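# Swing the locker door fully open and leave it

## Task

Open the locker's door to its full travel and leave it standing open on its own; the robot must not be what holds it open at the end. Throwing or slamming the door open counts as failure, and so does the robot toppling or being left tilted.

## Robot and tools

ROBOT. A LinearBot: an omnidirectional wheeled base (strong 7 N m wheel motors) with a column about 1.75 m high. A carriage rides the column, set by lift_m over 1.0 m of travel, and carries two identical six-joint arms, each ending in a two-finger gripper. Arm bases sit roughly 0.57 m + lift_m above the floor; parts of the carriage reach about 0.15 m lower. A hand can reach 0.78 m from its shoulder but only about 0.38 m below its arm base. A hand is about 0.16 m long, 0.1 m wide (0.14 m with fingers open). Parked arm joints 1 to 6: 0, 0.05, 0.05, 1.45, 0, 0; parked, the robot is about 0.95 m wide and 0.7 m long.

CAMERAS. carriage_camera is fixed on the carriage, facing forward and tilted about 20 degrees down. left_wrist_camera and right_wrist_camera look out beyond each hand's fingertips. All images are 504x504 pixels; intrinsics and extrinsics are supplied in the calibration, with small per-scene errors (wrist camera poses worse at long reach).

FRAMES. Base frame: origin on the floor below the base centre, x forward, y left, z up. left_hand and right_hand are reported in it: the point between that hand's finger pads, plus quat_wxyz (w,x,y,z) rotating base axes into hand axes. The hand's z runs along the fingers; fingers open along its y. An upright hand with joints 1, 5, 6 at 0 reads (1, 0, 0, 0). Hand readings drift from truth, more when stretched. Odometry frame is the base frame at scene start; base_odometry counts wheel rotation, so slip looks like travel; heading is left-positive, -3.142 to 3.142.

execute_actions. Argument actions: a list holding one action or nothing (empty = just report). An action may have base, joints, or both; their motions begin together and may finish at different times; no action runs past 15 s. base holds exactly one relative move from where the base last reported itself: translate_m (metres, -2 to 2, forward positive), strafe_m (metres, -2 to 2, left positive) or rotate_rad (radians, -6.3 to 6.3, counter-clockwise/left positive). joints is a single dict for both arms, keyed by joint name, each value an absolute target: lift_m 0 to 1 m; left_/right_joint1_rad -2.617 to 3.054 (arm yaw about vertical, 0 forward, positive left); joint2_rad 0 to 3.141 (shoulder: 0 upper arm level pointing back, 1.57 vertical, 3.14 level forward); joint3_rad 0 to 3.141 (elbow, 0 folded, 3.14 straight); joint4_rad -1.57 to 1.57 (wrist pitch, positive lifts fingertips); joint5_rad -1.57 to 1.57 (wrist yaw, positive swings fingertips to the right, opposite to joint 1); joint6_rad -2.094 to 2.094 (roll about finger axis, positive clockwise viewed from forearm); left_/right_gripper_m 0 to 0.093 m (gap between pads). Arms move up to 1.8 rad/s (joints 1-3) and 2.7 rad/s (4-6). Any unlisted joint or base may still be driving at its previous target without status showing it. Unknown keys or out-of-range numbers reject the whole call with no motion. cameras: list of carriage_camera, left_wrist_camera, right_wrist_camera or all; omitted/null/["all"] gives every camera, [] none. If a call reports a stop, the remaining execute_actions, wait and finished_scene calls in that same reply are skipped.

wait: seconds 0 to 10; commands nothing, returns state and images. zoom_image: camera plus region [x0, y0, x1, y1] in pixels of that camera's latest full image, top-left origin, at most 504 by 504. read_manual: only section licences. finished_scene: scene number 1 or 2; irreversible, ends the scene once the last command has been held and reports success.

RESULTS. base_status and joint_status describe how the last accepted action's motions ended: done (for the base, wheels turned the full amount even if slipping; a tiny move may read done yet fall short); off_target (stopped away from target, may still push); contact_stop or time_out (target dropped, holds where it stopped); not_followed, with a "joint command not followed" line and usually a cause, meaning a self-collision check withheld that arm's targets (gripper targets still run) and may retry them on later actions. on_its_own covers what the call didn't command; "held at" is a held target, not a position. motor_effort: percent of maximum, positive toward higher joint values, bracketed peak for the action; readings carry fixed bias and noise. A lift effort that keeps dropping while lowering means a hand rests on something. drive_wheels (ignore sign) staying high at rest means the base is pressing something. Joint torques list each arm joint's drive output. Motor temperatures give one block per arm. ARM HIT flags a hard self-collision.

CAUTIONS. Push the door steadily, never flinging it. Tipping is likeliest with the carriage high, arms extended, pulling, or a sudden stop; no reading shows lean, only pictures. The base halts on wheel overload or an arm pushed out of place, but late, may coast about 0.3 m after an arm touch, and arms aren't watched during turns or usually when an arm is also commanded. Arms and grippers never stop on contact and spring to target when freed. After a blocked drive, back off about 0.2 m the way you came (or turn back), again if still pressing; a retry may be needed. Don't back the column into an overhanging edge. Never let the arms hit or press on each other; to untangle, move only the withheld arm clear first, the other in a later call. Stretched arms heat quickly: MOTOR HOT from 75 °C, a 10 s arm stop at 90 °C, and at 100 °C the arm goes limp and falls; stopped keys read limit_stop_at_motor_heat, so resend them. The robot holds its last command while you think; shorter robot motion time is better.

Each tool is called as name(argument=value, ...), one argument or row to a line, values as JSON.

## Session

execute_actions(
  actions=[],
)

Scene clock: 0.00 s.
Joint torques (N m, as the arm reports them, + toward a larger angle): no reading
Motor temperatures (°C, as the motors report them): left_arm=[22 23 29 26 24 25] | right_arm=[22 24 26 24 22 23]
base_odometry: x=+0.000 y=+0.000 heading=+0.000 (m, m, rad; odometry frame)
base_status: not commanded
joint_positions: lift_m=+0.298 left_joint1_rad=+0.005 left_joint2_rad=+0.045 left_joint3_rad=+0.075 left_joint4_rad=+1.496 left_joint5_rad=+0.032 left_joint6_rad=-0.009 left_gripper_m=+0.095 right_joint1_rad=-0.006 right_joint2_rad=+0.072 right_joint3_rad=+0.051 right_joint4_rad=+1.447 right_joint5_rad=-0.043 right_joint6_rad=+0.027 right_gripper_m=+0.094
joint_status: not commanded
motor_effort: lift_m=+23 drive_wheels=-2 (%)
left_hand: x=+0.2724 y=+0.3395 z=+1.2944 quat_wxyz=(+1.000, +0.016, +0.023, -0.003) (m; base frame)
right_hand: x=+0.3002 y=-0.3379 z=+1.2869 quat_wxyz=(+0.997, -0.020, +0.072, +0.012) (m; base frame)
pictures: carriage_camera, left_wrist_camera, right_wrist_camera
camera_calibration (this result's frames):
carriage_camera: T_world_to_cam=[[0.00371406, -0.99899, -0.0447832, 0.0575096], [-0.329256, 0.0410647, -0.943347, 1.25591], [0.944233, 0.0182488, -0.328771, 0.26047], [0, 0, 0, 1]] pos_world=[0.167357, 0.00112476, 1.27297]
left_wrist_camera: T_world_to_cam=[[0.0058499, -0.997737, -0.066982, 0.42311], [0.776796, 0.0467158, -0.628018, 0.586579], [0.629726, -0.0483575, 0.775311, -1.03191], [0, 0, 0, 1]] pos_world=[0.191694, 0.34485, 1.19678]
right_wrist_camera: T_world_to_cam=[[-0.00201017, -0.996857, 0.079199, -0.438395], [0.748096, -0.0540547, -0.661385, 0.615898], [0.663587, 0.057919, 0.745854, -1.01926], [0, 0, 0, 1]] pos_world=[0.214736, -0.34469, 1.20229]
Images, in order (width x height): carriage_camera 504x504, left_wrist_camera 504x504, right_wrist_camera 504x504.

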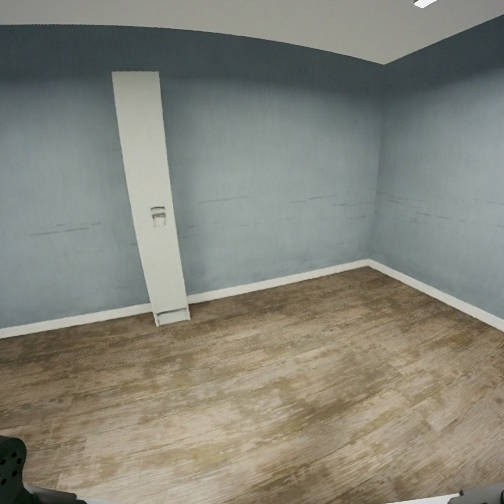

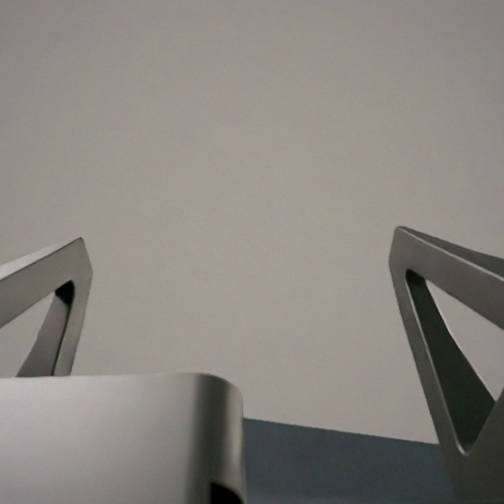

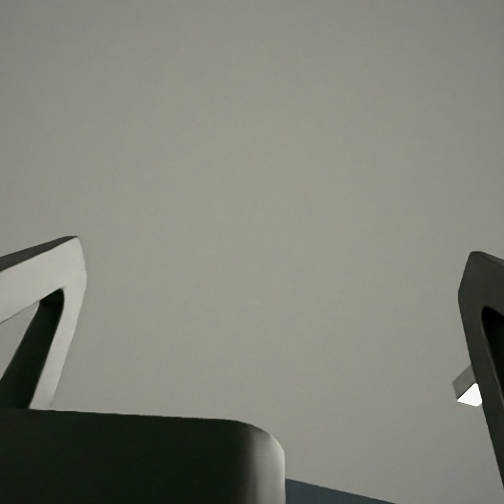

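zoom_image(
  camera="carriage_camera",
  region=[100, 180, 220, 340],
)

zoom_image(
  camera="carriage_camera",
  region=[0, 240, 400, 350],
)

Region (100, 180, 220, 340) of carriage_camera's 504x504 image, scaled by 3.150, with more detail than that image has; it fills the left 378 columns of this view, and the rest is white.

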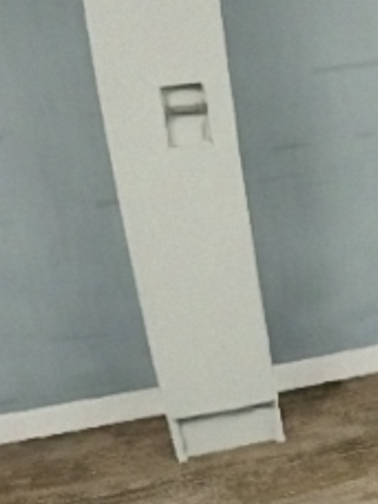

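Region (0, 240, 400, 350) of carriage_camera's 504x504 image, scaled by 1.260, with more detail than that image has; it fills the top 139 rows of this view, and the rest is white.

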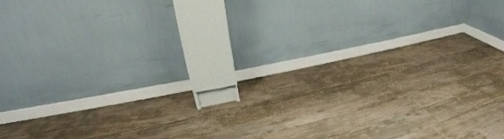

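execute_actions(
  actions=[
    {"base": {"rotate_rad": 0.114}},
  ],
  cameras=[],
)

execute_actions(
  actions=[
    {"base": {"translate_m": 1.23}, "joints": {"lift_m": 0.165, "left_joint1_rad": 0.0, "left_joint2_rad": 1.2, "left_joint3_rad": 0.7, "left_joint4_rad": 0.5, "left_joint5_rad": 0.0, "left_joint6_rad": -1.57, "left_gripper_m": 0.05}},
  ],
  cameras=[],
)

execute_actions(
  actions=[
    {"base": {"rotate_rad": 0.221}},
  ],
  cameras=["carriage_camera", "left_wrist_camera"],
)

Scene clock: 4.33 s.
Joint torques (N m, as the arm reports them, + toward a larger angle): left_arm=[-0.08  4.52  6.36 -0.37 -0.04  0.04] | right_arm=[-0.14  4.95  6.41 -0.07  0.06 -0.05]
Motor temperatures (°C, as the motors report them): left_arm=[22 24 29 26 24 25] | right_arm=[22 24 26 24 22 23]
base_odometry: x=+0.000 y=+0.000 heading=+0.113 (m, m, rad; odometry frame)
base_status: done
joint_positions: lift_m=+0.298 left_joint1_rad=+0.005 left_joint2_rad=+0.045 left_joint3_rad=+0.075 left_joint4_rad=+1.496 left_joint5_rad=+0.032 left_joint6_rad=-0.009 left_gripper_m=+0.095 right_joint1_rad=-0.006 right_joint2_rad=+0.072 right_joint3_rad=+0.051 right_joint4_rad=+1.447 right_joint5_rad=-0.043 right_joint6_rad=+0.027 right_gripper_m=+0.094
joint_status: not commanded
motor_effort: lift_m=+23(23) drive_wheels=+4(12) (%)
left_hand: x=+0.2724 y=+0.3395 z=+1.2944 quat_wxyz=(+1.000, +0.016, +0.023, -0.003) (m; base frame)
right_hand: x=+0.3002 y=-0.3379 z=+1.2869 quat_wxyz=(+0.997, -0.020, +0.072, +0.012) (m; base frame)
pictures: none
No camera images: the call's "cameras" was empty. Leave "cameras" out to get every camera's image.

Scene clock: 9.07 s.
Joint torques (N m, as the arm reports them, + toward a larger angle): left_arm=[-0.52 -3.38 10.29  2.45 -0.11  0.06] | right_arm=[-0.11  4.95  6.35 -0.12  0.08 -0.05]
Motor temperatures (°C, as the motors report them): left_arm=[22 24 31 28 24 25] | right_arm=[22 24 27 24 22 23]
base_odometry: x=+1.222 y=+0.139 heading=+0.114 (m, m, rad; odometry frame)
base_status: done
joint_positions: lift_m=+0.165 left_joint1_rad=+0.005 left_joint2_rad=+1.191 left_joint3_rad=+0.677 left_joint4_rad=+0.500 left_joint5_rad=+0.009 left_joint6_rad=-1.562 left_gripper_m=+0.050 right_joint1_rad=-0.006 right_joint2_rad=+0.072 right_joint3_rad=+0.051 right_joint4_rad=+1.449 right_joint5_rad=-0.043 right_joint6_rad=+0.027 right_gripper_m=+0.094
joint_status: all done
motor_effort: lift_m=+21(24) drive_wheels=-2(11) (%)
left_hand: x=+0.6728 y=+0.3453 z=+1.0111 quat_wxyz=(+0.498, -0.500, +0.506, -0.496) (m; base frame)
right_hand: x=+0.2997 y=-0.3379 z=+1.1543 quat_wxyz=(+0.997, -0.020, +0.071, +0.012) (m; base frame)
pictures: none
No camera images: the call's "cameras" was empty. Leave "cameras" out to get every camera's image.

Scene clock: 10.40 s.
Joint torques (N m, as the arm reports them, + toward a larger angle): left_arm=[-0.51 -3.38 10.28  2.45 -0.11  0.05] | right_arm=[-0.15  4.94  6.37 -0.11  0.07 -0.04]
Motor temperatures (°C, as the motors report them): left_arm=[22 24 31 28 24 25] | right_arm=[22 24 27 24 22 23]
base_odometry: x=+1.222 y=+0.139 heading=+0.334 (m, m, rad; odometry frame)
base_status: done
joint_positions: lift_m=+0.165 left_joint1_rad=+0.005 left_joint2_rad=+1.191 left_joint3_rad=+0.677 left_joint4_rad=+0.500 left_joint5_rad=+0.008 left_joint6_rad=-1.562 left_gripper_m=+0.050 right_joint1_rad=-0.006 right_joint2_rad=+0.072 right_joint3_rad=+0.051 right_joint4_rad=+1.448 right_joint5_rad=-0.043 right_joint6_rad=+0.027 right_gripper_m=+0.094
joint_status: not commanded
motor_effort: lift_m=+21(21) drive_wheels=+5(7) (%)
left_hand: x=+0.6728 y=+0.3455 z=+1.0112 quat_wxyz=(+0.498, -0.500, +0.506, -0.496) (m; base frame)
right_hand: x=+0.3000 y=-0.3379 z=+1.1543 quat_wxyz=(+0.997, -0.020, +0.072, +0.012) (m; base frame)
pictures: carriage_camera, left_wrist_camera
camera_calibration (this result's frames):
carriage_camera: T_world_to_cam=[[0.00371406, -0.99899, -0.0447832, 0.0515699], [-0.329256, 0.0410647, -0.943347, 1.13079], [0.944233, 0.0182488, -0.328771, 0.216864], [0, 0, 0, 1]] pos_world=[0.167357, 0.00112476, 1.14033]
left_wrist_camera: T_world_to_cam=[[-0.0222144, -0.0215625, 0.999521, -0.989046], [-0.596737, -0.801855, -0.0305608, 0.710511], [0.80213, -0.59713, 0.0049456, -0.211521], [0, 0, 0, 1]] pos_world=[0.571684, 0.422095, 1.01133]
Images, in order (width x height): carriage_camera 504x504, left_wrist_camera 504x504.

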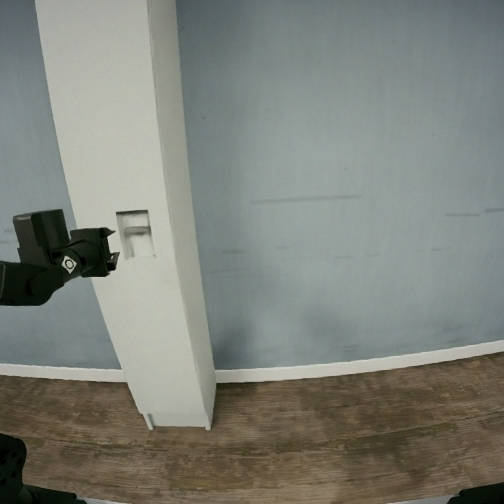

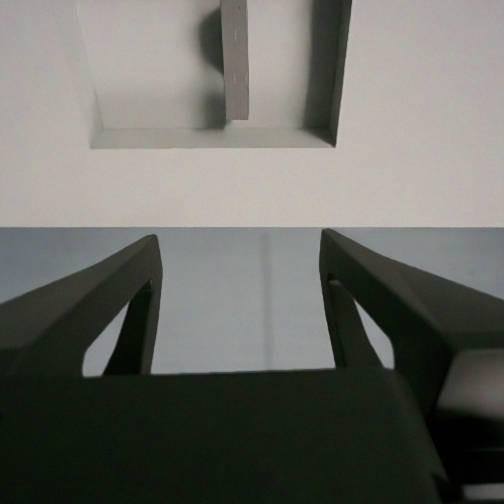

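zoom_image(
  camera="carriage_camera",
  region=[110, 360, 230, 450],
)

Region (110, 360, 230, 450) of carriage_camera's 504x504 image, scaled by 4.200, with more detail than that image has; it fills the top 378 rows of this view, and the rest is white.

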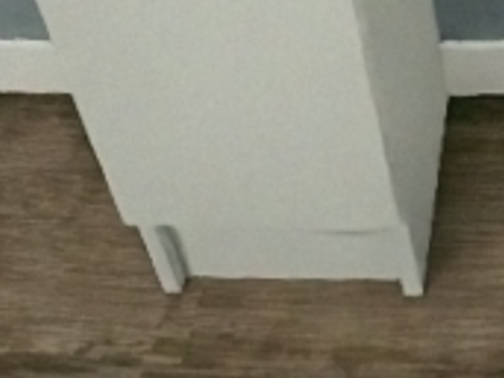

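execute_actions(
  actions=[
    {"base": {"translate_m": 0.135}, "joints": {"left_joint1_rad": 0.11, "left_joint5_rad": 0.11}},
  ],
  cameras=["left_wrist_camera"],
)

Scene clock: 13.47 s.
Joint torques (N m, as the arm reports them, + toward a larger angle): left_arm=[ 0.36 -3.37 10.37  2.45  0.08  0.06] | right_arm=[-0.07  4.89  6.4  -0.08  0.08 -0.05]
Motor temperatures (°C, as the motors report them): left_arm=[22 24 32 29 24 25] | right_arm=[22 25 27 24 22 23]
base_odometry: x=+1.350 y=+0.184 heading=+0.335 (m, m, rad; odometry frame)
base_status: done
joint_positions: lift_m=+0.165 left_joint1_rad=+0.105 left_joint2_rad=+1.191 left_joint3_rad=+0.677 left_joint4_rad=+0.502 left_joint5_rad=+0.098 left_joint6_rad=-1.562 left_gripper_m=+0.050 right_joint1_rad=-0.006 right_joint2_rad=+0.072 right_joint3_rad=+0.051 right_joint4_rad=+1.447 right_joint5_rad=-0.043 right_joint6_rad=+0.027 right_gripper_m=+0.094
joint_status: all done
motor_effort: lift_m=+21(21) drive_wheels=-7(14) (%)
left_hand: x=+0.6714 y=+0.3712 z=+1.0116 quat_wxyz=(+0.501, -0.503, +0.503, -0.494) (m; base frame)
right_hand: x=+0.3002 y=-0.3379 z=+1.1542 quat_wxyz=(+0.997, -0.020, +0.072, +0.012) (m; base frame)
pictures: left_wrist_camera
camera_calibration (this result's frames):
left_wrist_camera: T_world_to_cam=[[-0.0239553, -0.0208492, 0.999496, -0.988069], [-0.588381, -0.807991, -0.0309565, 0.727415], [0.808229, -0.588826, 0.0070884, -0.204478], [0, 0, 0, 1]] pos_world=[0.569593, 0.446743, 1.01154]
Images, in order (width x height): left_wrist_camera 504x504.

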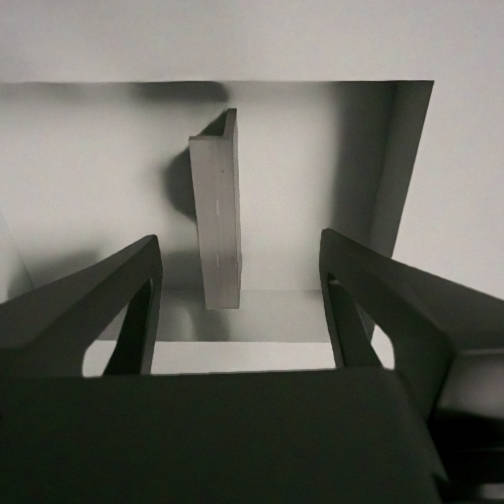

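execute_actions(
  actions=[
    {"base": {"translate_m": 0.017}, "joints": {"lift_m": 0.158}},
  ],
  cameras=[],
)

execute_actions(
  actions=[
    {"joints": {"left_gripper_m": 0.0}},
  ],
  cameras=["left_wrist_camera"],
)

execute_actions(
  actions=[
    {"joints": {"left_joint4_rad": 0.85, "lift_m": 0.218}},
  ],
  cameras=["left_wrist_camera"],
)

Scene clock: 15.20 s.
Joint torques (N m, as the arm reports them, + toward a larger angle): left_arm=[ 0.36 -3.5  10.37  2.41  0.05  0.05] | right_arm=[-0.16  4.95  6.37 -0.07  0.08 -0.04]
Motor temperatures (°C, as the motors report them): left_arm=[22 24 32 30 24 25] | right_arm=[22 25 27 24 22 23]
base_odometry: x=+1.366 y=+0.190 heading=+0.336 (m, m, rad; odometry frame)
base_status: done
joint_positions: lift_m=+0.158 left_joint1_rad=+0.105 left_joint2_rad=+1.191 left_joint3_rad=+0.677 left_joint4_rad=+0.504 left_joint5_rad=+0.100 left_joint6_rad=-1.562 left_gripper_m=+0.050 right_joint1_rad=-0.006 right_joint2_rad=+0.072 right_joint3_rad=+0.051 right_joint4_rad=+1.445 right_joint5_rad=-0.043 right_joint6_rad=+0.027 right_gripper_m=+0.094
joint_status: all done
motor_effort: lift_m=+22(21) drive_wheels=-6(15) (%)
left_hand: x=+0.6715 y=+0.3709 z=+1.0049 quat_wxyz=(+0.501, -0.502, +0.503, -0.495) (m; base frame)
right_hand: x=+0.3006 y=-0.3379 z=+1.1471 quat_wxyz=(+0.997, -0.020, +0.073, +0.012) (m; base frame)
pictures: none
No camera images: the call's "cameras" was empty. Leave "cameras" out to get every camera's image.

Scene clock: 15.80 s.
Joint torques (N m, as the arm reports them, + toward a larger angle): left_arm=[ 0.38 -3.35 10.37  2.5   0.09  0.05] | right_arm=[-0.11  4.95  6.41 -0.07  0.08 -0.04]
Motor temperatures (°C, as the motors report them): left_arm=[22 24 32 30 24 25] | right_arm=[22 25 27 24 22 23]
base_odometry: x=+1.366 y=+0.190 heading=+0.336 (m, m, rad; odometry frame)
base_status: not commanded
joint_positions: lift_m=+0.158 left_joint1_rad=+0.105 left_joint2_rad=+1.191 left_joint3_rad=+0.677 left_joint4_rad=+0.497 left_joint5_rad=+0.100 left_joint6_rad=-1.562 left_gripper_m=+0.011 right_joint1_rad=-0.006 right_joint2_rad=+0.072 right_joint3_rad=+0.051 right_joint4_rad=+1.445 right_joint5_rad=-0.043 right_joint6_rad=+0.027 right_gripper_m=+0.094
joint_status: left_gripper_m off_target (ended at +0.011, target +0.000)
motor_effort: lift_m=+21(21) drive_wheels=+5(7) (%)
left_hand: x=+0.6714 y=+0.3708 z=+1.0033 quat_wxyz=(+0.499, -0.503, +0.505, -0.493) (m; base frame)
right_hand: x=+0.3006 y=-0.3379 z=+1.1471 quat_wxyz=(+0.997, -0.020, +0.073, +0.012) (m; base frame)
pictures: left_wrist_camera
camera_calibration (this result's frames):
left_wrist_camera: T_world_to_cam=[[-0.0186966, -0.020211, 0.999621, -0.983589], [-0.590383, -0.806659, -0.0273519, 0.724061], [0.806906, -0.590671, 0.00314954, -0.199115], [0, 0, 0, 1]] pos_world=[0.569751, 0.44658, 1.00365]
Images, in order (width x height): left_wrist_camera 504x504.

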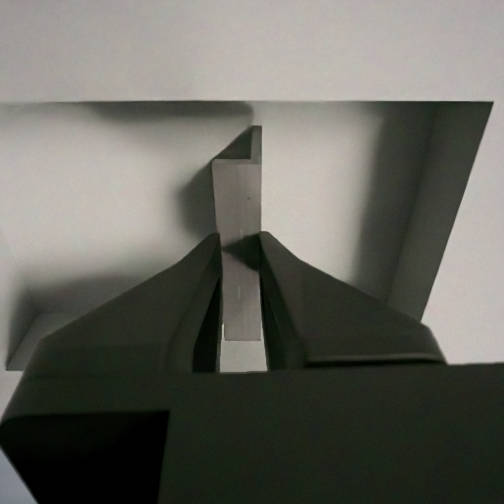

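Scene clock: 16.77 s.
Joint torques (N m, as the arm reports them, + toward a larger angle): left_arm=[ 0.38 -6.57 13.78  6.29  0.05  0.05] | right_arm=[-0.07  4.89  6.4  -0.08  0.08 -0.04]
Motor temperatures (°C, as the motors report them): left_arm=[22 24 32 33 24 25] | right_arm=[22 25 27 24 22 23]
base_odometry: x=+1.366 y=+0.190 heading=+0.336 (m, m, rad; odometry frame)
base_status: not commanded
joint_positions: lift_m=+0.218 left_joint1_rad=+0.105 left_joint2_rad=+1.231 left_joint3_rad=+0.629 left_joint4_rad=+0.506 left_joint5_rad=+0.102 left_joint6_rad=-1.562 left_gripper_m=+0.011 right_joint1_rad=-0.006 right_joint2_rad=+0.072 right_joint3_rad=+0.051 right_joint4_rad=+1.445 right_joint5_rad=-0.043 right_joint6_rad=+0.027 right_gripper_m=+0.094
joint_status: left_joint4_rad off_target (ended at +0.506, target +0.850); the others done
motor_effort: lift_m=+25(33) drive_wheels=+7(8) (%)
left_hand: x=+0.6733 y=+0.3706 z=+1.0260 quat_wxyz=(+0.476, -0.524, +0.522, -0.475) (m; base frame)
right_hand: x=+0.3006 y=-0.3379 z=+1.2067 quat_wxyz=(+0.997, -0.020, +0.073, +0.012) (m; base frame)
pictures: left_wrist_camera
camera_calibration (this result's frames):
left_wrist_camera: T_world_to_cam=[[0.0601254, -0.0122247, 0.998116, -1.06074], [-0.591998, -0.805526, 0.0257954, 0.671802], [0.803693, -0.592434, -0.0556696, -0.13759], [0, 0, 0, 1]] pos_world=[0.572063, 0.446675, 1.03376]
Images, in order (width x height): left_wrist_camera 504x504.

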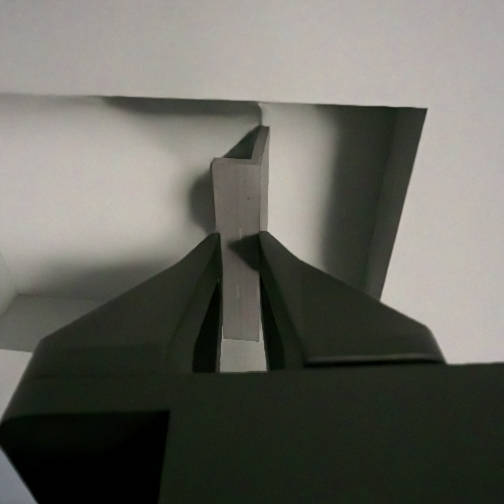

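execute_actions(
  actions=[
    {"base": {"translate_m": -0.05}, "joints": {"left_joint4_rad": 0.85, "left_joint1_rad": 0.13}},
  ],
  cameras=["carriage_camera", "left_wrist_camera"],
)

Scene clock: 18.13 s.
Joint torques (N m, as the arm reports them, + toward a larger angle): left_arm=[ 0.64 -8.59 13.7   5.89 -0.04 -0.05] | right_arm=[-0.1   4.99  6.31 -0.07  0.07 -0.06]
Motor temperatures (°C, as the motors report them): left_arm=[22 24 33 36 24 25] | right_arm=[22 25 28 24 22 23]
base_odometry: x=+1.318 y=+0.173 heading=+0.335 (m, m, rad; odometry frame)
base_status: done
joint_positions: lift_m=+0.218 left_joint1_rad=+0.122 left_joint2_rad=+1.253 left_joint3_rad=+0.629 left_joint4_rad=+0.541 left_joint5_rad=+0.111 left_joint6_rad=-1.552 left_gripper_m=+0.011 right_joint1_rad=-0.006 right_joint2_rad=+0.072 right_joint3_rad=+0.051 right_joint4_rad=+1.445 right_joint5_rad=-0.043 right_joint6_rad=+0.027 right_gripper_m=+0.094
joint_status: left_joint4_rad off_target (ended at +0.541, target +0.850); the others done
motor_effort: lift_m=+24(26) drive_wheels=+6(9) (%)
left_hand: x=+0.6767 y=+0.3765 z=+1.0255 quat_wxyz=(+0.484, -0.520, +0.520, -0.474) (m; base frame)
right_hand: x=+0.3006 y=-0.3379 z=+1.2067 quat_wxyz=(+0.997, -0.020, +0.073, +0.012) (m; base frame)
pictures: carriage_camera, left_wrist_camera
camera_calibration (this result's frames):
carriage_camera: T_world_to_cam=[[0.00371406, -0.99899, -0.0447832, 0.0539215], [-0.329256, 0.0410647, -0.943347, 1.18033], [0.944233, 0.0182488, -0.328771, 0.234129], [0, 0, 0, 1]] pos_world=[0.167357, 0.00112476, 1.19285]
left_wrist_camera: T_world_to_cam=[[0.0481127, -0.0223006, 0.998593, -1.04901], [-0.586429, -0.809937, 0.0101669, 0.692462], [0.808571, -0.586093, -0.052046, -0.146267], [0, 0, 0, 1]] pos_world=[0.574818, 0.451731, 1.03288]
Images, in order (width x height): carriage_camera 504x504, left_wrist_camera 504x504.

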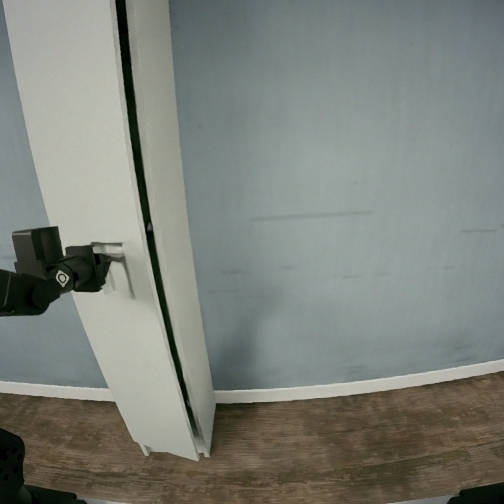

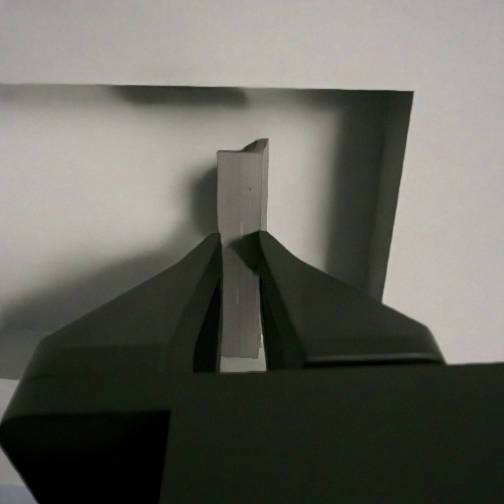

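execute_actions(
  actions=[
    {"base": {"translate_m": -0.04}, "joints": {"left_joint1_rad": 0.5, "left_joint5_rad": 0.75, "left_joint4_rad": 0.5, "lift_m": 0.16}},
  ],
  cameras=["carriage_camera", "left_wrist_camera"],
)

execute_actions(
  actions=[
    {"base": {"translate_m": -0.16}, "joints": {"left_gripper_m": 0.045}},
  ],
  cameras=["carriage_camera"],
)

Scene clock: 21.60 s.
Joint torques (N m, as the arm reports them, + toward a larger angle): left_arm=[-0.42 -3.9  10.14  2.46 -0.06 -0.05] | right_arm=[-0.12  4.96  6.35 -0.1   0.07 -0.05]
Motor temperatures (°C, as the motors report them): left_arm=[22 25 34 42 24 25] | right_arm=[22 25 28 24 22 23]
base_odometry: x=+1.281 y=+0.160 heading=+0.335 (m, m, rad; odometry frame)
base_status: done
joint_positions: lift_m=+0.160 left_joint1_rad=+0.504 left_joint2_rad=+1.198 left_joint3_rad=+0.677 left_joint4_rad=+0.487 left_joint5_rad=+0.756 left_joint6_rad=-1.553 left_gripper_m=+0.010 right_joint1_rad=-0.006 right_joint2_rad=+0.072 right_joint3_rad=+0.051 right_joint4_rad=+1.446 right_joint5_rad=-0.043 right_joint6_rad=+0.027 right_gripper_m=+0.094
joint_status: all done
motor_effort: lift_m=+22(25) drive_wheels=-9(17) (%)
left_hand: x=+0.6387 y=+0.4180 z=+1.0015 quat_wxyz=(+0.426, -0.440, +0.565, -0.553) (m; base frame)
right_hand: x=+0.3004 y=-0.3379 z=+1.1492 quat_wxyz=(+0.997, -0.020, +0.073, +0.012) (m; base frame)
pictures: carriage_camera, left_wrist_camera
camera_calibration (this result's frames):
carriage_camera: T_world_to_cam=[[0.00371406, -0.99899, -0.0447832, 0.0513439], [-0.329256, 0.0410647, -0.943347, 1.12603], [0.944233, 0.0182488, -0.328771, 0.215205], [0, 0, 0, 1]] pos_world=[0.167357, 0.00112476, 1.13529]
left_wrist_camera: T_world_to_cam=[[-0.0120517, -0.00533169, 0.999913, -0.992231], [-0.776103, -0.630478, -0.012716, 0.773087], [0.630491, -0.776189, 0.00346041, 0.0451465], [0, 0, 0, 1]] pos_world=[0.559573, 0.517166, 1.00182]
Images, in order (width x height): carriage_camera 504x504, left_wrist_camera 504x504.

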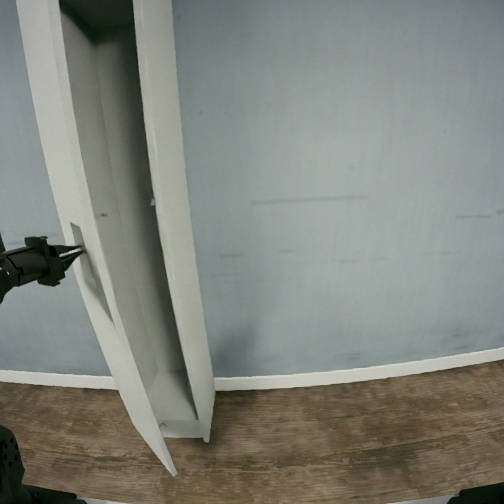

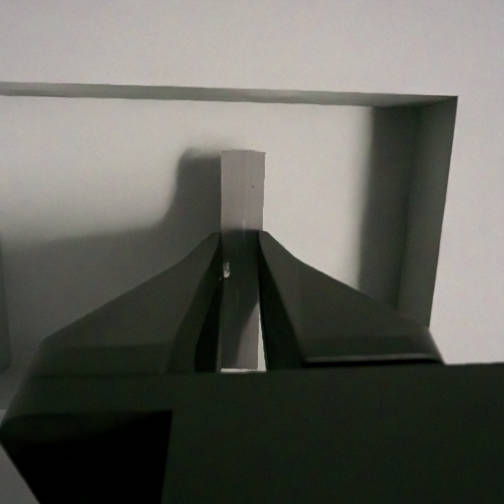

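Scene clock: 23.57 s.
Joint torques (N m, as the arm reports them, + toward a larger angle): left_arm=[-0.37 -3.82 10.15  2.33 -0.05  0.05] | right_arm=[-0.11  4.96  6.31 -0.08  0.06 -0.03]
Motor temperatures (°C, as the motors report them): left_arm=[22 25 35 41 24 25] | right_arm=[22 25 28 24 22 23]
base_odometry: x=+1.130 y=+0.107 heading=+0.335 (m, m, rad; odometry frame)
base_status: done
joint_positions: lift_m=+0.160 left_joint1_rad=+0.504 left_joint2_rad=+1.198 left_joint3_rad=+0.677 left_joint4_rad=+0.498 left_joint5_rad=+0.754 left_joint6_rad=-1.561 left_gripper_m=+0.045 right_joint1_rad=-0.006 right_joint2_rad=+0.072 right_joint3_rad=+0.051 right_joint4_rad=+1.447 right_joint5_rad=-0.043 right_joint6_rad=+0.027 right_gripper_m=+0.094
joint_status: all done
motor_effort: lift_m=+22(21) drive_wheels=-7(14) (%)
left_hand: x=+0.6388 y=+0.4184 z=+1.0038 quat_wxyz=(+0.429, -0.439, +0.562, -0.555) (m; base frame)
right_hand: x=+0.3001 y=-0.3379 z=+1.1492 quat_wxyz=(+0.997, -0.020, +0.072, +0.012) (m; base frame)
pictures: carriage_camera
camera_calibration (this result's frames):
carriage_camera: T_world_to_cam=[[0.00371406, -0.99899, -0.0447832, 0.0513439], [-0.329256, 0.0410647, -0.943347, 1.12603], [0.944233, 0.0182488, -0.328771, 0.215205], [0, 0, 0, 1]] pos_world=[0.167357, 0.00112476, 1.13529]
Images, in order (width x height): carriage_camera 504x504.

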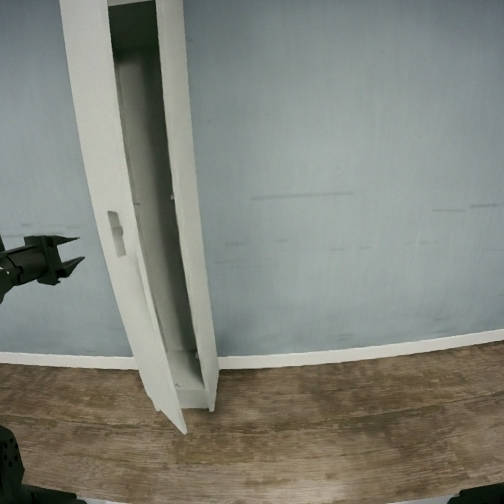

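execute_actions(
  actions=[
    {"base": {"translate_m": 0.145}, "joints": {"left_joint1_rad": -0.65, "left_joint5_rad": -1.0, "left_joint6_rad": 1.57, "left_gripper_m": 0.0, "lift_m": 0.29}},
  ],
  cameras=["carriage_camera", "left_wrist_camera"],
)

Scene clock: 26.63 s.
Joint torques (N m, as the arm reports them, + toward a larger angle): left_arm=[-0.74 -3.82  9.27  2.08 -0.14  0.04] | right_arm=[-0.1   4.92  6.41 -0.09  0.06 -0.04]
Motor temperatures (°C, as the motors report them): left_arm=[22 25 35 40 24 25] | right_arm=[22 25 28 24 22 23]
base_odometry: x=+1.266 y=+0.155 heading=+0.336 (m, m, rad; odometry frame)
base_status: done
joint_positions: lift_m=+0.290 left_joint1_rad=-0.643 left_joint2_rad=+1.198 left_joint3_rad=+0.689 left_joint4_rad=+0.510 left_joint5_rad=-0.988 left_joint6_rad=+1.562 left_gripper_m=+0.001 right_joint1_rad=-0.006 right_joint2_rad=+0.072 right_joint3_rad=+0.051 right_joint4_rad=+1.447 right_joint5_rad=-0.042 right_joint6_rad=+0.027 right_gripper_m=+0.094
joint_status: all done
motor_effort: lift_m=+25(31) drive_wheels=+6(14) (%)
left_hand: x=+0.6166 y=+0.2587 z=+1.1407 quat_wxyz=(+0.409, +0.404, +0.580, +0.577) (m; base frame)
right_hand: x=+0.3002 y=-0.3379 z=+1.2789 quat_wxyz=(+0.997, -0.020, +0.072, +0.012) (m; base frame)
pictures: carriage_camera, left_wrist_camera
camera_calibration (this result's frames):
carriage_camera: T_world_to_cam=[[0.00371406, -0.99899, -0.0447832, 0.0571541], [-0.329256, 0.0410647, -0.943347, 1.24842], [0.944233, 0.0182488, -0.328771, 0.25786], [0, 0, 0, 1]] pos_world=[0.167357, 0.00112476, 1.26503]
left_wrist_camera: T_world_to_cam=[[-0.0340695, -0.00776285, -0.999389, 1.16221], [-0.830705, 0.556195, 0.0239987, 0.342057], [0.555669, 0.831015, -0.025398, -0.401821], [0, 0, 0, 1]] pos_world=[0.547024, 0.152691, 1.14309]
Images, in order (width x height): carriage_camera 504x504, left_wrist_camera 504x504.

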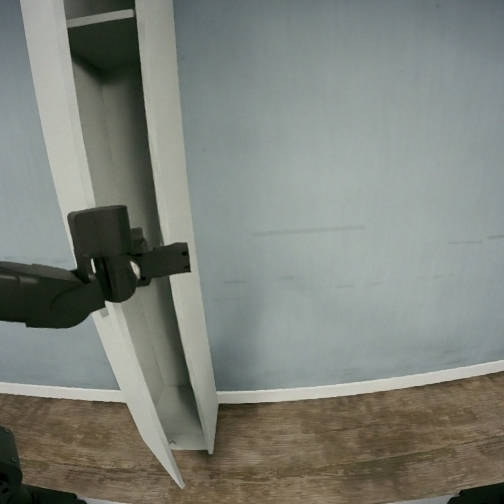

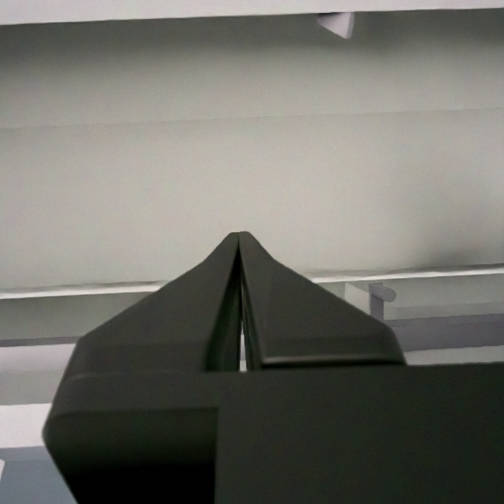

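execute_actions(
  actions=[
    {"base": {"strafe_m": 0.24}, "joints": {"left_joint1_rad": -0.65}},
  ],
  cameras=["carriage_camera"],
)

execute_actions(
  actions=[
    {"base": {"strafe_m": 0.1}, "joints": {"left_joint1_rad": -0.65}},
  ],
  cameras=["carriage_camera"],
)

Scene clock: 28.93 s.
Joint torques (N m, as the arm reports them, + toward a larger angle): left_arm=[ 8.34 -3.86  9.37  2.17 -2.33  0.01] | right_arm=[-0.12  4.94  6.23 -0.08  0.1  -0.04]
Motor temperatures (°C, as the motors report them): left_arm=[22 25 35 40 24 25] | right_arm=[22 25 28 24 22 23]
base_odometry: x=+1.226 y=+0.274 heading=+0.335 (m, m, rad; odometry frame)
base_status: strafe_m contact_stop (by the wheels' count: +0.126 of +0.240)
joint_positions: lift_m=+0.290 left_joint1_rad=-0.743 left_joint2_rad=+1.198 left_joint3_rad=+0.689 left_joint4_rad=+0.513 left_joint5_rad=-0.739 left_joint6_rad=+1.563 left_gripper_m=+0.001 right_joint1_rad=-0.006 right_joint2_rad=+0.072 right_joint3_rad=+0.053 right_joint4_rad=+1.446 right_joint5_rad=-0.045 right_joint6_rad=+0.027 right_gripper_m=+0.094
joint_status: left_joint1_rad off_target (ended at -0.743, target -0.650)
motor_effort: lift_m=+24(25) drive_wheels=+4(15) (%)
left_hand: x=+0.6113 y=+0.1813 z=+1.1414 quat_wxyz=(+0.504, +0.498, +0.501, +0.497) (m; base frame)
right_hand: x=+0.2999 y=-0.3375 z=+1.2793 quat_wxyz=(+0.997, -0.021, +0.072, +0.012) (m; base frame)
pictures: carriage_camera
camera_calibration (this result's frames):
carriage_camera: T_world_to_cam=[[0.00371406, -0.99899, -0.0447832, 0.0571546], [-0.329256, 0.0410647, -0.943347, 1.24843], [0.944233, 0.0182488, -0.328771, 0.257864], [0, 0, 0, 1]] pos_world=[0.167357, 0.00112476, 1.26504]
Images, in order (width x height): carriage_camera 504x504.

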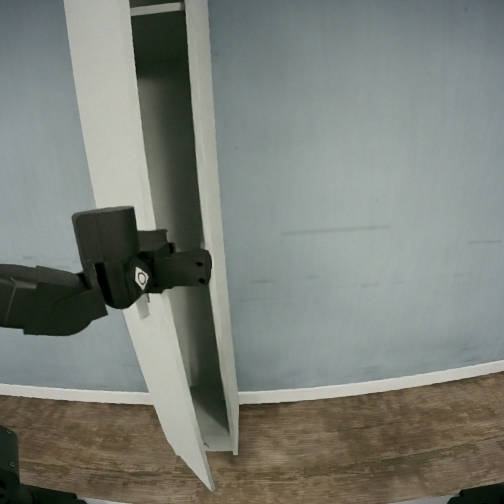

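not run: a stop came earlier in this reply.

execute_actions(
  actions=[
    {"base": {"strafe_m": -0.2}},
  ],
  cameras=[],
)

execute_actions(
  actions=[
    {"joints": {"left_joint1_rad": -0.5, "left_joint5_rad": -1.55, "left_joint2_rad": 1.57, "left_joint3_rad": 1.07, "left_joint4_rad": 0.5}},
  ],
  cameras=["carriage_camera", "left_wrist_camera"],
)

Scene clock: 33.13 s.
Joint torques (N m, as the arm reports them, + toward a larger angle): left_arm=[ 0.73 -3.78  9.25  2.03 -0.16  0.03] | right_arm=[-0.07  4.94  6.23 -0.12  0.1  -0.05]
Motor temperatures (°C, as the motors report them): left_arm=[23 25 35 39 25 25] | right_arm=[22 25 28 24 22 23]
base_odometry: x=+1.292 y=+0.085 heading=+0.336 (m, m, rad; odometry frame)
base_status: done
joint_positions: lift_m=+0.290 left_joint1_rad=-0.659 left_joint2_rad=+1.198 left_joint3_rad=+0.689 left_joint4_rad=+0.513 left_joint5_rad=-0.987 left_joint6_rad=+1.563 left_gripper_m=+0.001 right_joint1_rad=-0.006 right_joint2_rad=+0.072 right_joint3_rad=+0.053 right_joint4_rad=+1.446 right_joint5_rad=-0.045 right_joint6_rad=+0.027 right_gripper_m=+0.094
joint_status: not commanded
on_its_own: left_joint1_rad moved +0.084 to your old target -0.650
motor_effort: lift_m=+24(23) drive_wheels=+1(12) (%)
left_hand: x=+0.6152 y=+0.2529 z=+1.1412 quat_wxyz=(+0.415, +0.408, +0.577, +0.573) (m; base frame)
right_hand: x=+0.2998 y=-0.3376 z=+1.2793 quat_wxyz=(+0.997, -0.021, +0.072, +0.012) (m; base frame)
pictures: none
No camera images: the call's "cameras" was empty. Leave "cameras" out to get every camera's image.

Scene clock: 34.27 s.
Joint torques (N m, as the arm reports them, + toward a larger angle): left_arm=[ 0.28 -6.31  9.71  1.65 -0.16  0.01] | right_arm=[-0.06  4.96  6.26 -0.1   0.1  -0.04]
Motor temperatures (°C, as the motors report them): left_arm=[23 25 36 38 25 25] | right_arm=[22 25 28 24 22 23]
base_odometry: x=+1.292 y=+0.085 heading=+0.336 (m, m, rad; odometry frame)
base_status: not commanded
joint_positions: lift_m=+0.290 left_joint1_rad=-0.504 left_joint2_rad=+1.559 left_joint3_rad=+1.048 left_joint4_rad=+0.511 left_joint5_rad=-1.538 left_joint6_rad=+1.563 left_gripper_m=+0.001 right_joint1_rad=-0.006 right_joint2_rad=+0.072 right_joint3_rad=+0.053 right_joint4_rad=+1.446 right_joint5_rad=-0.045 right_joint6_rad=+0.027 right_gripper_m=+0.094
joint_status: all done
motor_effort: lift_m=+24(24) drive_wheels=+1(1) (%)
left_hand: x=+0.6422 y=+0.3315 z=+1.1583 quat_wxyz=(+0.190, +0.185, +0.682, +0.681) (m; base frame)
right_hand: x=+0.2998 y=-0.3376 z=+1.2793 quat_wxyz=(+0.997, -0.021, +0.072, +0.012) (m; base frame)
pictures: carriage_camera, left_wrist_camera
camera_calibration (this result's frames):
carriage_camera: T_world_to_cam=[[0.00371406, -0.99899, -0.0447832, 0.0571546], [-0.329256, 0.0410647, -0.943347, 1.24843], [0.944233, 0.0182488, -0.328771, 0.257864], [0, 0, 0, 1]] pos_world=[0.167357, 0.00112476, 1.26504]
left_wrist_camera: T_world_to_cam=[[-0.0230412, -0.0268285, -0.999374, 1.18049], [-0.99478, -0.0987823, 0.0255871, 0.643067], [-0.0994069, 0.994747, -0.0244124, -0.110835], [0, 0, 0, 1]] pos_world=[0.655892, 0.205447, 1.16059]
Images, in order (width x height): carriage_camera 504x504, left_wrist_camera 504x504.

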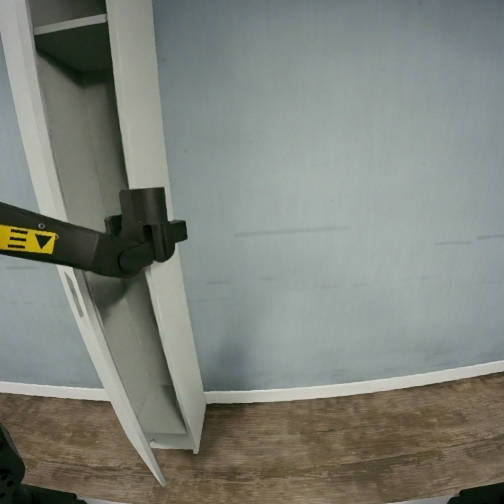

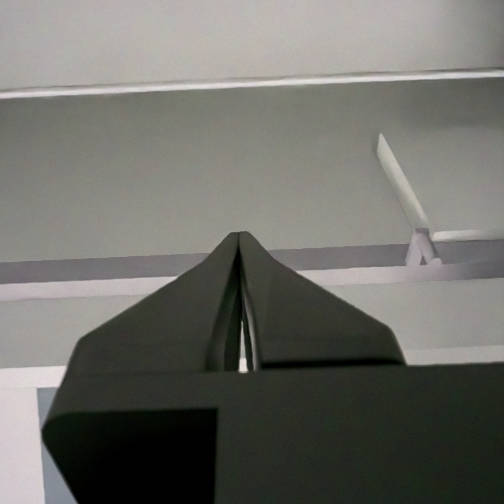

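execute_actions(
  actions=[
    {"base": {"strafe_m": 0.22}, "joints": {"left_joint1_rad": -0.5}},
  ],
  cameras=["carriage_camera"],
)

execute_actions(
  actions=[
    {"base": {"strafe_m": 0.09}, "joints": {"left_joint1_rad": -0.5}},
  ],
  cameras=["carriage_camera"],
)

Scene clock: 36.93 s.
Joint torques (N m, as the arm reports them, + toward a larger angle): left_arm=[ 0.69 -6.29  9.73  1.65 -0.15  0.02] | right_arm=[-0.13  4.95  6.24 -0.1   0.09 -0.06]
Motor temperatures (°C, as the motors report them): left_arm=[23 25 36 37 25 25] | right_arm=[22 25 29 24 22 23]
base_odometry: x=+1.219 y=+0.293 heading=+0.335 (m, m, rad; odometry frame)
base_status: done
joint_positions: lift_m=+0.290 left_joint1_rad=-0.509 left_joint2_rad=+1.559 left_joint3_rad=+1.048 left_joint4_rad=+0.511 left_joint5_rad=-1.538 left_joint6_rad=+1.564 left_gripper_m=+0.001 right_joint1_rad=-0.006 right_joint2_rad=+0.072 right_joint3_rad=+0.053 right_joint4_rad=+1.447 right_joint5_rad=-0.045 right_joint6_rad=+0.027 right_gripper_m=+0.094
joint_status: all done
motor_effort: lift_m=+24(24) drive_wheels=+0(24) (%)
left_hand: x=+0.6421 y=+0.3298 z=+1.1583 quat_wxyz=(+0.191, +0.187, +0.682, +0.681) (m; base frame)
right_hand: x=+0.2997 y=-0.3375 z=+1.2794 quat_wxyz=(+0.997, -0.021, +0.072, +0.012) (m; base frame)
pictures: carriage_camera
camera_calibration (this result's frames):
carriage_camera: T_world_to_cam=[[0.00371406, -0.99899, -0.0447832, 0.0571546], [-0.329256, 0.0410647, -0.943347, 1.24843], [0.944233, 0.0182488, -0.328771, 0.257864], [0, 0, 0, 1]] pos_world=[0.167357, 0.00112476, 1.26504]
Images, in order (width x height): carriage_camera 504x504.

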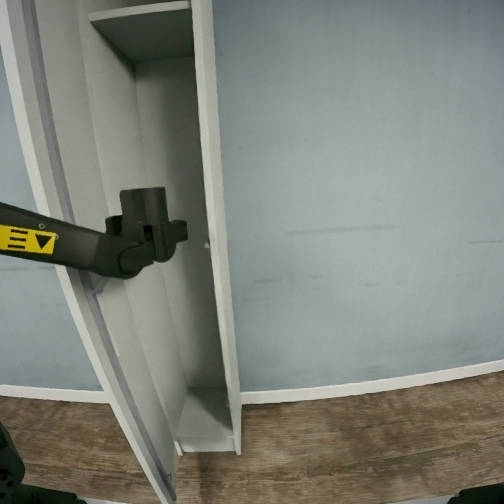

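Scene clock: 38.43 s.
Joint torques (N m, as the arm reports them, + toward a larger angle): left_arm=[ 0.47 -6.31  9.69  1.65 -0.17  0.02] | right_arm=[-0.1   4.92  6.2  -0.09  0.09 -0.03]
Motor temperatures (°C, as the motors report them): left_arm=[23 25 36 37 25 25] | right_arm=[22 25 29 24 22 23]
base_odometry: x=+1.190 y=+0.378 heading=+0.335 (m, m, rad; odometry frame)
base_status: done
joint_positions: lift_m=+0.290 left_joint1_rad=-0.507 left_joint2_rad=+1.559 left_joint3_rad=+1.048 left_joint4_rad=+0.510 left_joint5_rad=-1.536 left_joint6_rad=+1.564 left_gripper_m=+0.001 right_joint1_rad=-0.006 right_joint2_rad=+0.072 right_joint3_rad=+0.053 right_joint4_rad=+1.446 right_joint5_rad=-0.045 right_joint6_rad=+0.027 right_gripper_m=+0.094
joint_status: all done
motor_effort: lift_m=+23(24) drive_wheels=-2(9) (%)
left_hand: x=+0.6424 y=+0.3303 z=+1.1582 quat_wxyz=(+0.191, +0.187, +0.682, +0.681) (m; base frame)
right_hand: x=+0.2998 y=-0.3376 z=+1.2793 quat_wxyz=(+0.997, -0.021, +0.072, +0.012) (m; base frame)
pictures: carriage_camera
camera_calibration (this result's frames):
carriage_camera: T_world_to_cam=[[0.00371406, -0.99899, -0.0447832, 0.0571546], [-0.329256, 0.0410647, -0.943347, 1.24843], [0.944233, 0.0182488, -0.328771, 0.257864], [0, 0, 0, 1]] pos_world=[0.167357, 0.00112476, 1.26504]
Images, in order (width x height): carriage_camera 504x504.

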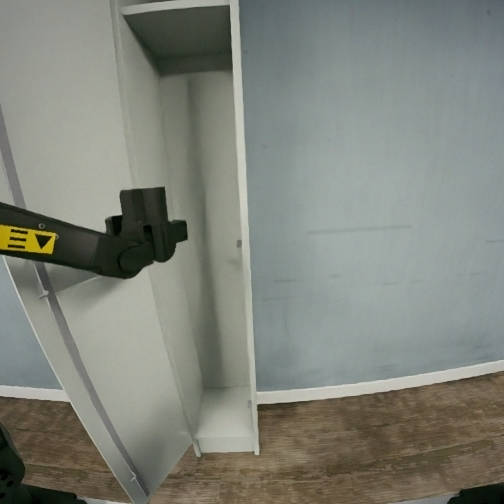

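execute_actions(
  actions=[
    {"base": {"strafe_m": 0.07}, "joints": {"left_joint1_rad": -0.25, "left_joint5_rad": -0.65, "left_joint2_rad": 1.2, "left_joint3_rad": 0.7, "left_joint4_rad": 0.5}},
  ],
  cameras=["carriage_camera"],
)

execute_actions(
  actions=[
    {"base": {"strafe_m": 0.08}, "joints": {"left_joint1_rad": -0.25}},
  ],
  cameras=["carriage_camera"],
)

Scene clock: 40.70 s.
Joint torques (N m, as the arm reports them, + toward a larger angle): left_arm=[ 0.54 -3.93  6.49  2.24  0.09  0.02] | right_arm=[-0.07  4.96  6.29 -0.12  0.08 -0.05]
Motor temperatures (°C, as the motors report them): left_arm=[23 26 36 37 24 25] | right_arm=[22 25 29 24 22 23]
base_odometry: x=+1.167 y=+0.444 heading=+0.335 (m, m, rad; odometry frame)
base_status: done
joint_positions: lift_m=+0.290 left_joint1_rad=-0.258 left_joint2_rad=+1.199 left_joint3_rad=+0.727 left_joint4_rad=+0.509 left_joint5_rad=-0.662 left_joint6_rad=+1.564 left_gripper_m=+0.001 right_joint1_rad=-0.006 right_joint2_rad=+0.072 right_joint3_rad=+0.053 right_joint4_rad=+1.446 right_joint5_rad=-0.044 right_joint6_rad=+0.027 right_gripper_m=+0.094
joint_status: all done
motor_effort: lift_m=+23(24) drive_wheels=+0(8) (%)
left_hand: x=+0.6553 y=+0.3506 z=+1.1580 quat_wxyz=(+0.404, +0.375, +0.587, +0.593) (m; base frame)
right_hand: x=+0.2998 y=-0.3376 z=+1.2793 quat_wxyz=(+0.997, -0.021, +0.072, +0.012) (m; base frame)
pictures: carriage_camera
camera_calibration (this result's frames):
carriage_camera: T_world_to_cam=[[0.00371406, -0.99899, -0.0447832, 0.0571546], [-0.329256, 0.0410647, -0.943347, 1.24843], [0.944233, 0.0182488, -0.328771, 0.257864], [0, 0, 0, 1]] pos_world=[0.167357, 0.00112476, 1.26504]
Images, in order (width x height): carriage_camera 504x504.

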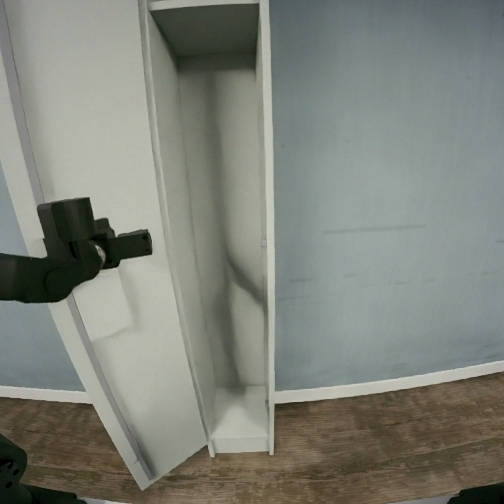

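Scene clock: 42.20 s.
Joint torques (N m, as the arm reports them, + toward a larger angle): left_arm=[ 0.7  -4.    6.53  2.26 -0.13  0.01] | right_arm=[-0.07  4.96  6.24 -0.09  0.07 -0.04]
Motor temperatures (°C, as the motors report them): left_arm=[23 26 36 37 24 25] | right_arm=[22 25 29 24 22 23]
base_odometry: x=+1.141 y=+0.520 heading=+0.335 (m, m, rad; odometry frame)
base_status: done
joint_positions: lift_m=+0.290 left_joint1_rad=-0.259 left_joint2_rad=+1.199 left_joint3_rad=+0.727 left_joint4_rad=+0.509 left_joint5_rad=-0.638 left_joint6_rad=+1.564 left_gripper_m=+0.001 right_joint1_rad=-0.006 right_joint2_rad=+0.072 right_joint3_rad=+0.053 right_joint4_rad=+1.446 right_joint5_rad=-0.044 right_joint6_rad=+0.027 right_gripper_m=+0.094
joint_status: all done
motor_effort: lift_m=+24(24) drive_wheels=-2(9) (%)
left_hand: x=+0.6569 y=+0.3461 z=+1.1580 quat_wxyz=(+0.411, +0.382, +0.582, +0.588) (m; base frame)
right_hand: x=+0.2998 y=-0.3376 z=+1.2793 quat_wxyz=(+0.997, -0.021, +0.072, +0.012) (m; base frame)
pictures: carriage_camera
camera_calibration (this result's frames):
carriage_camera: T_world_to_cam=[[0.00371406, -0.99899, -0.0447832, 0.0571546], [-0.329256, 0.0410647, -0.943347, 1.24843], [0.944233, 0.0182488, -0.328771, 0.257864], [0, 0, 0, 1]] pos_world=[0.167357, 0.00112476, 1.26504]
Images, in order (width x height): carriage_camera 504x504.

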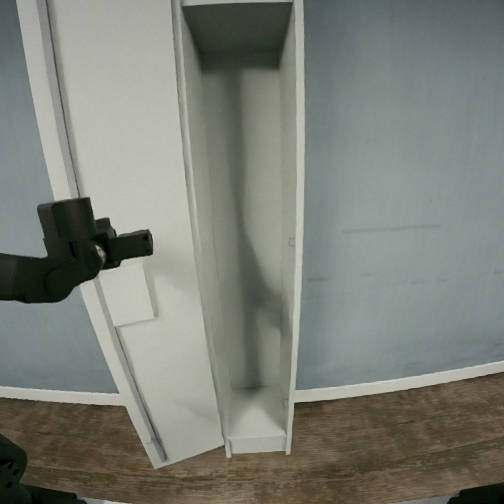

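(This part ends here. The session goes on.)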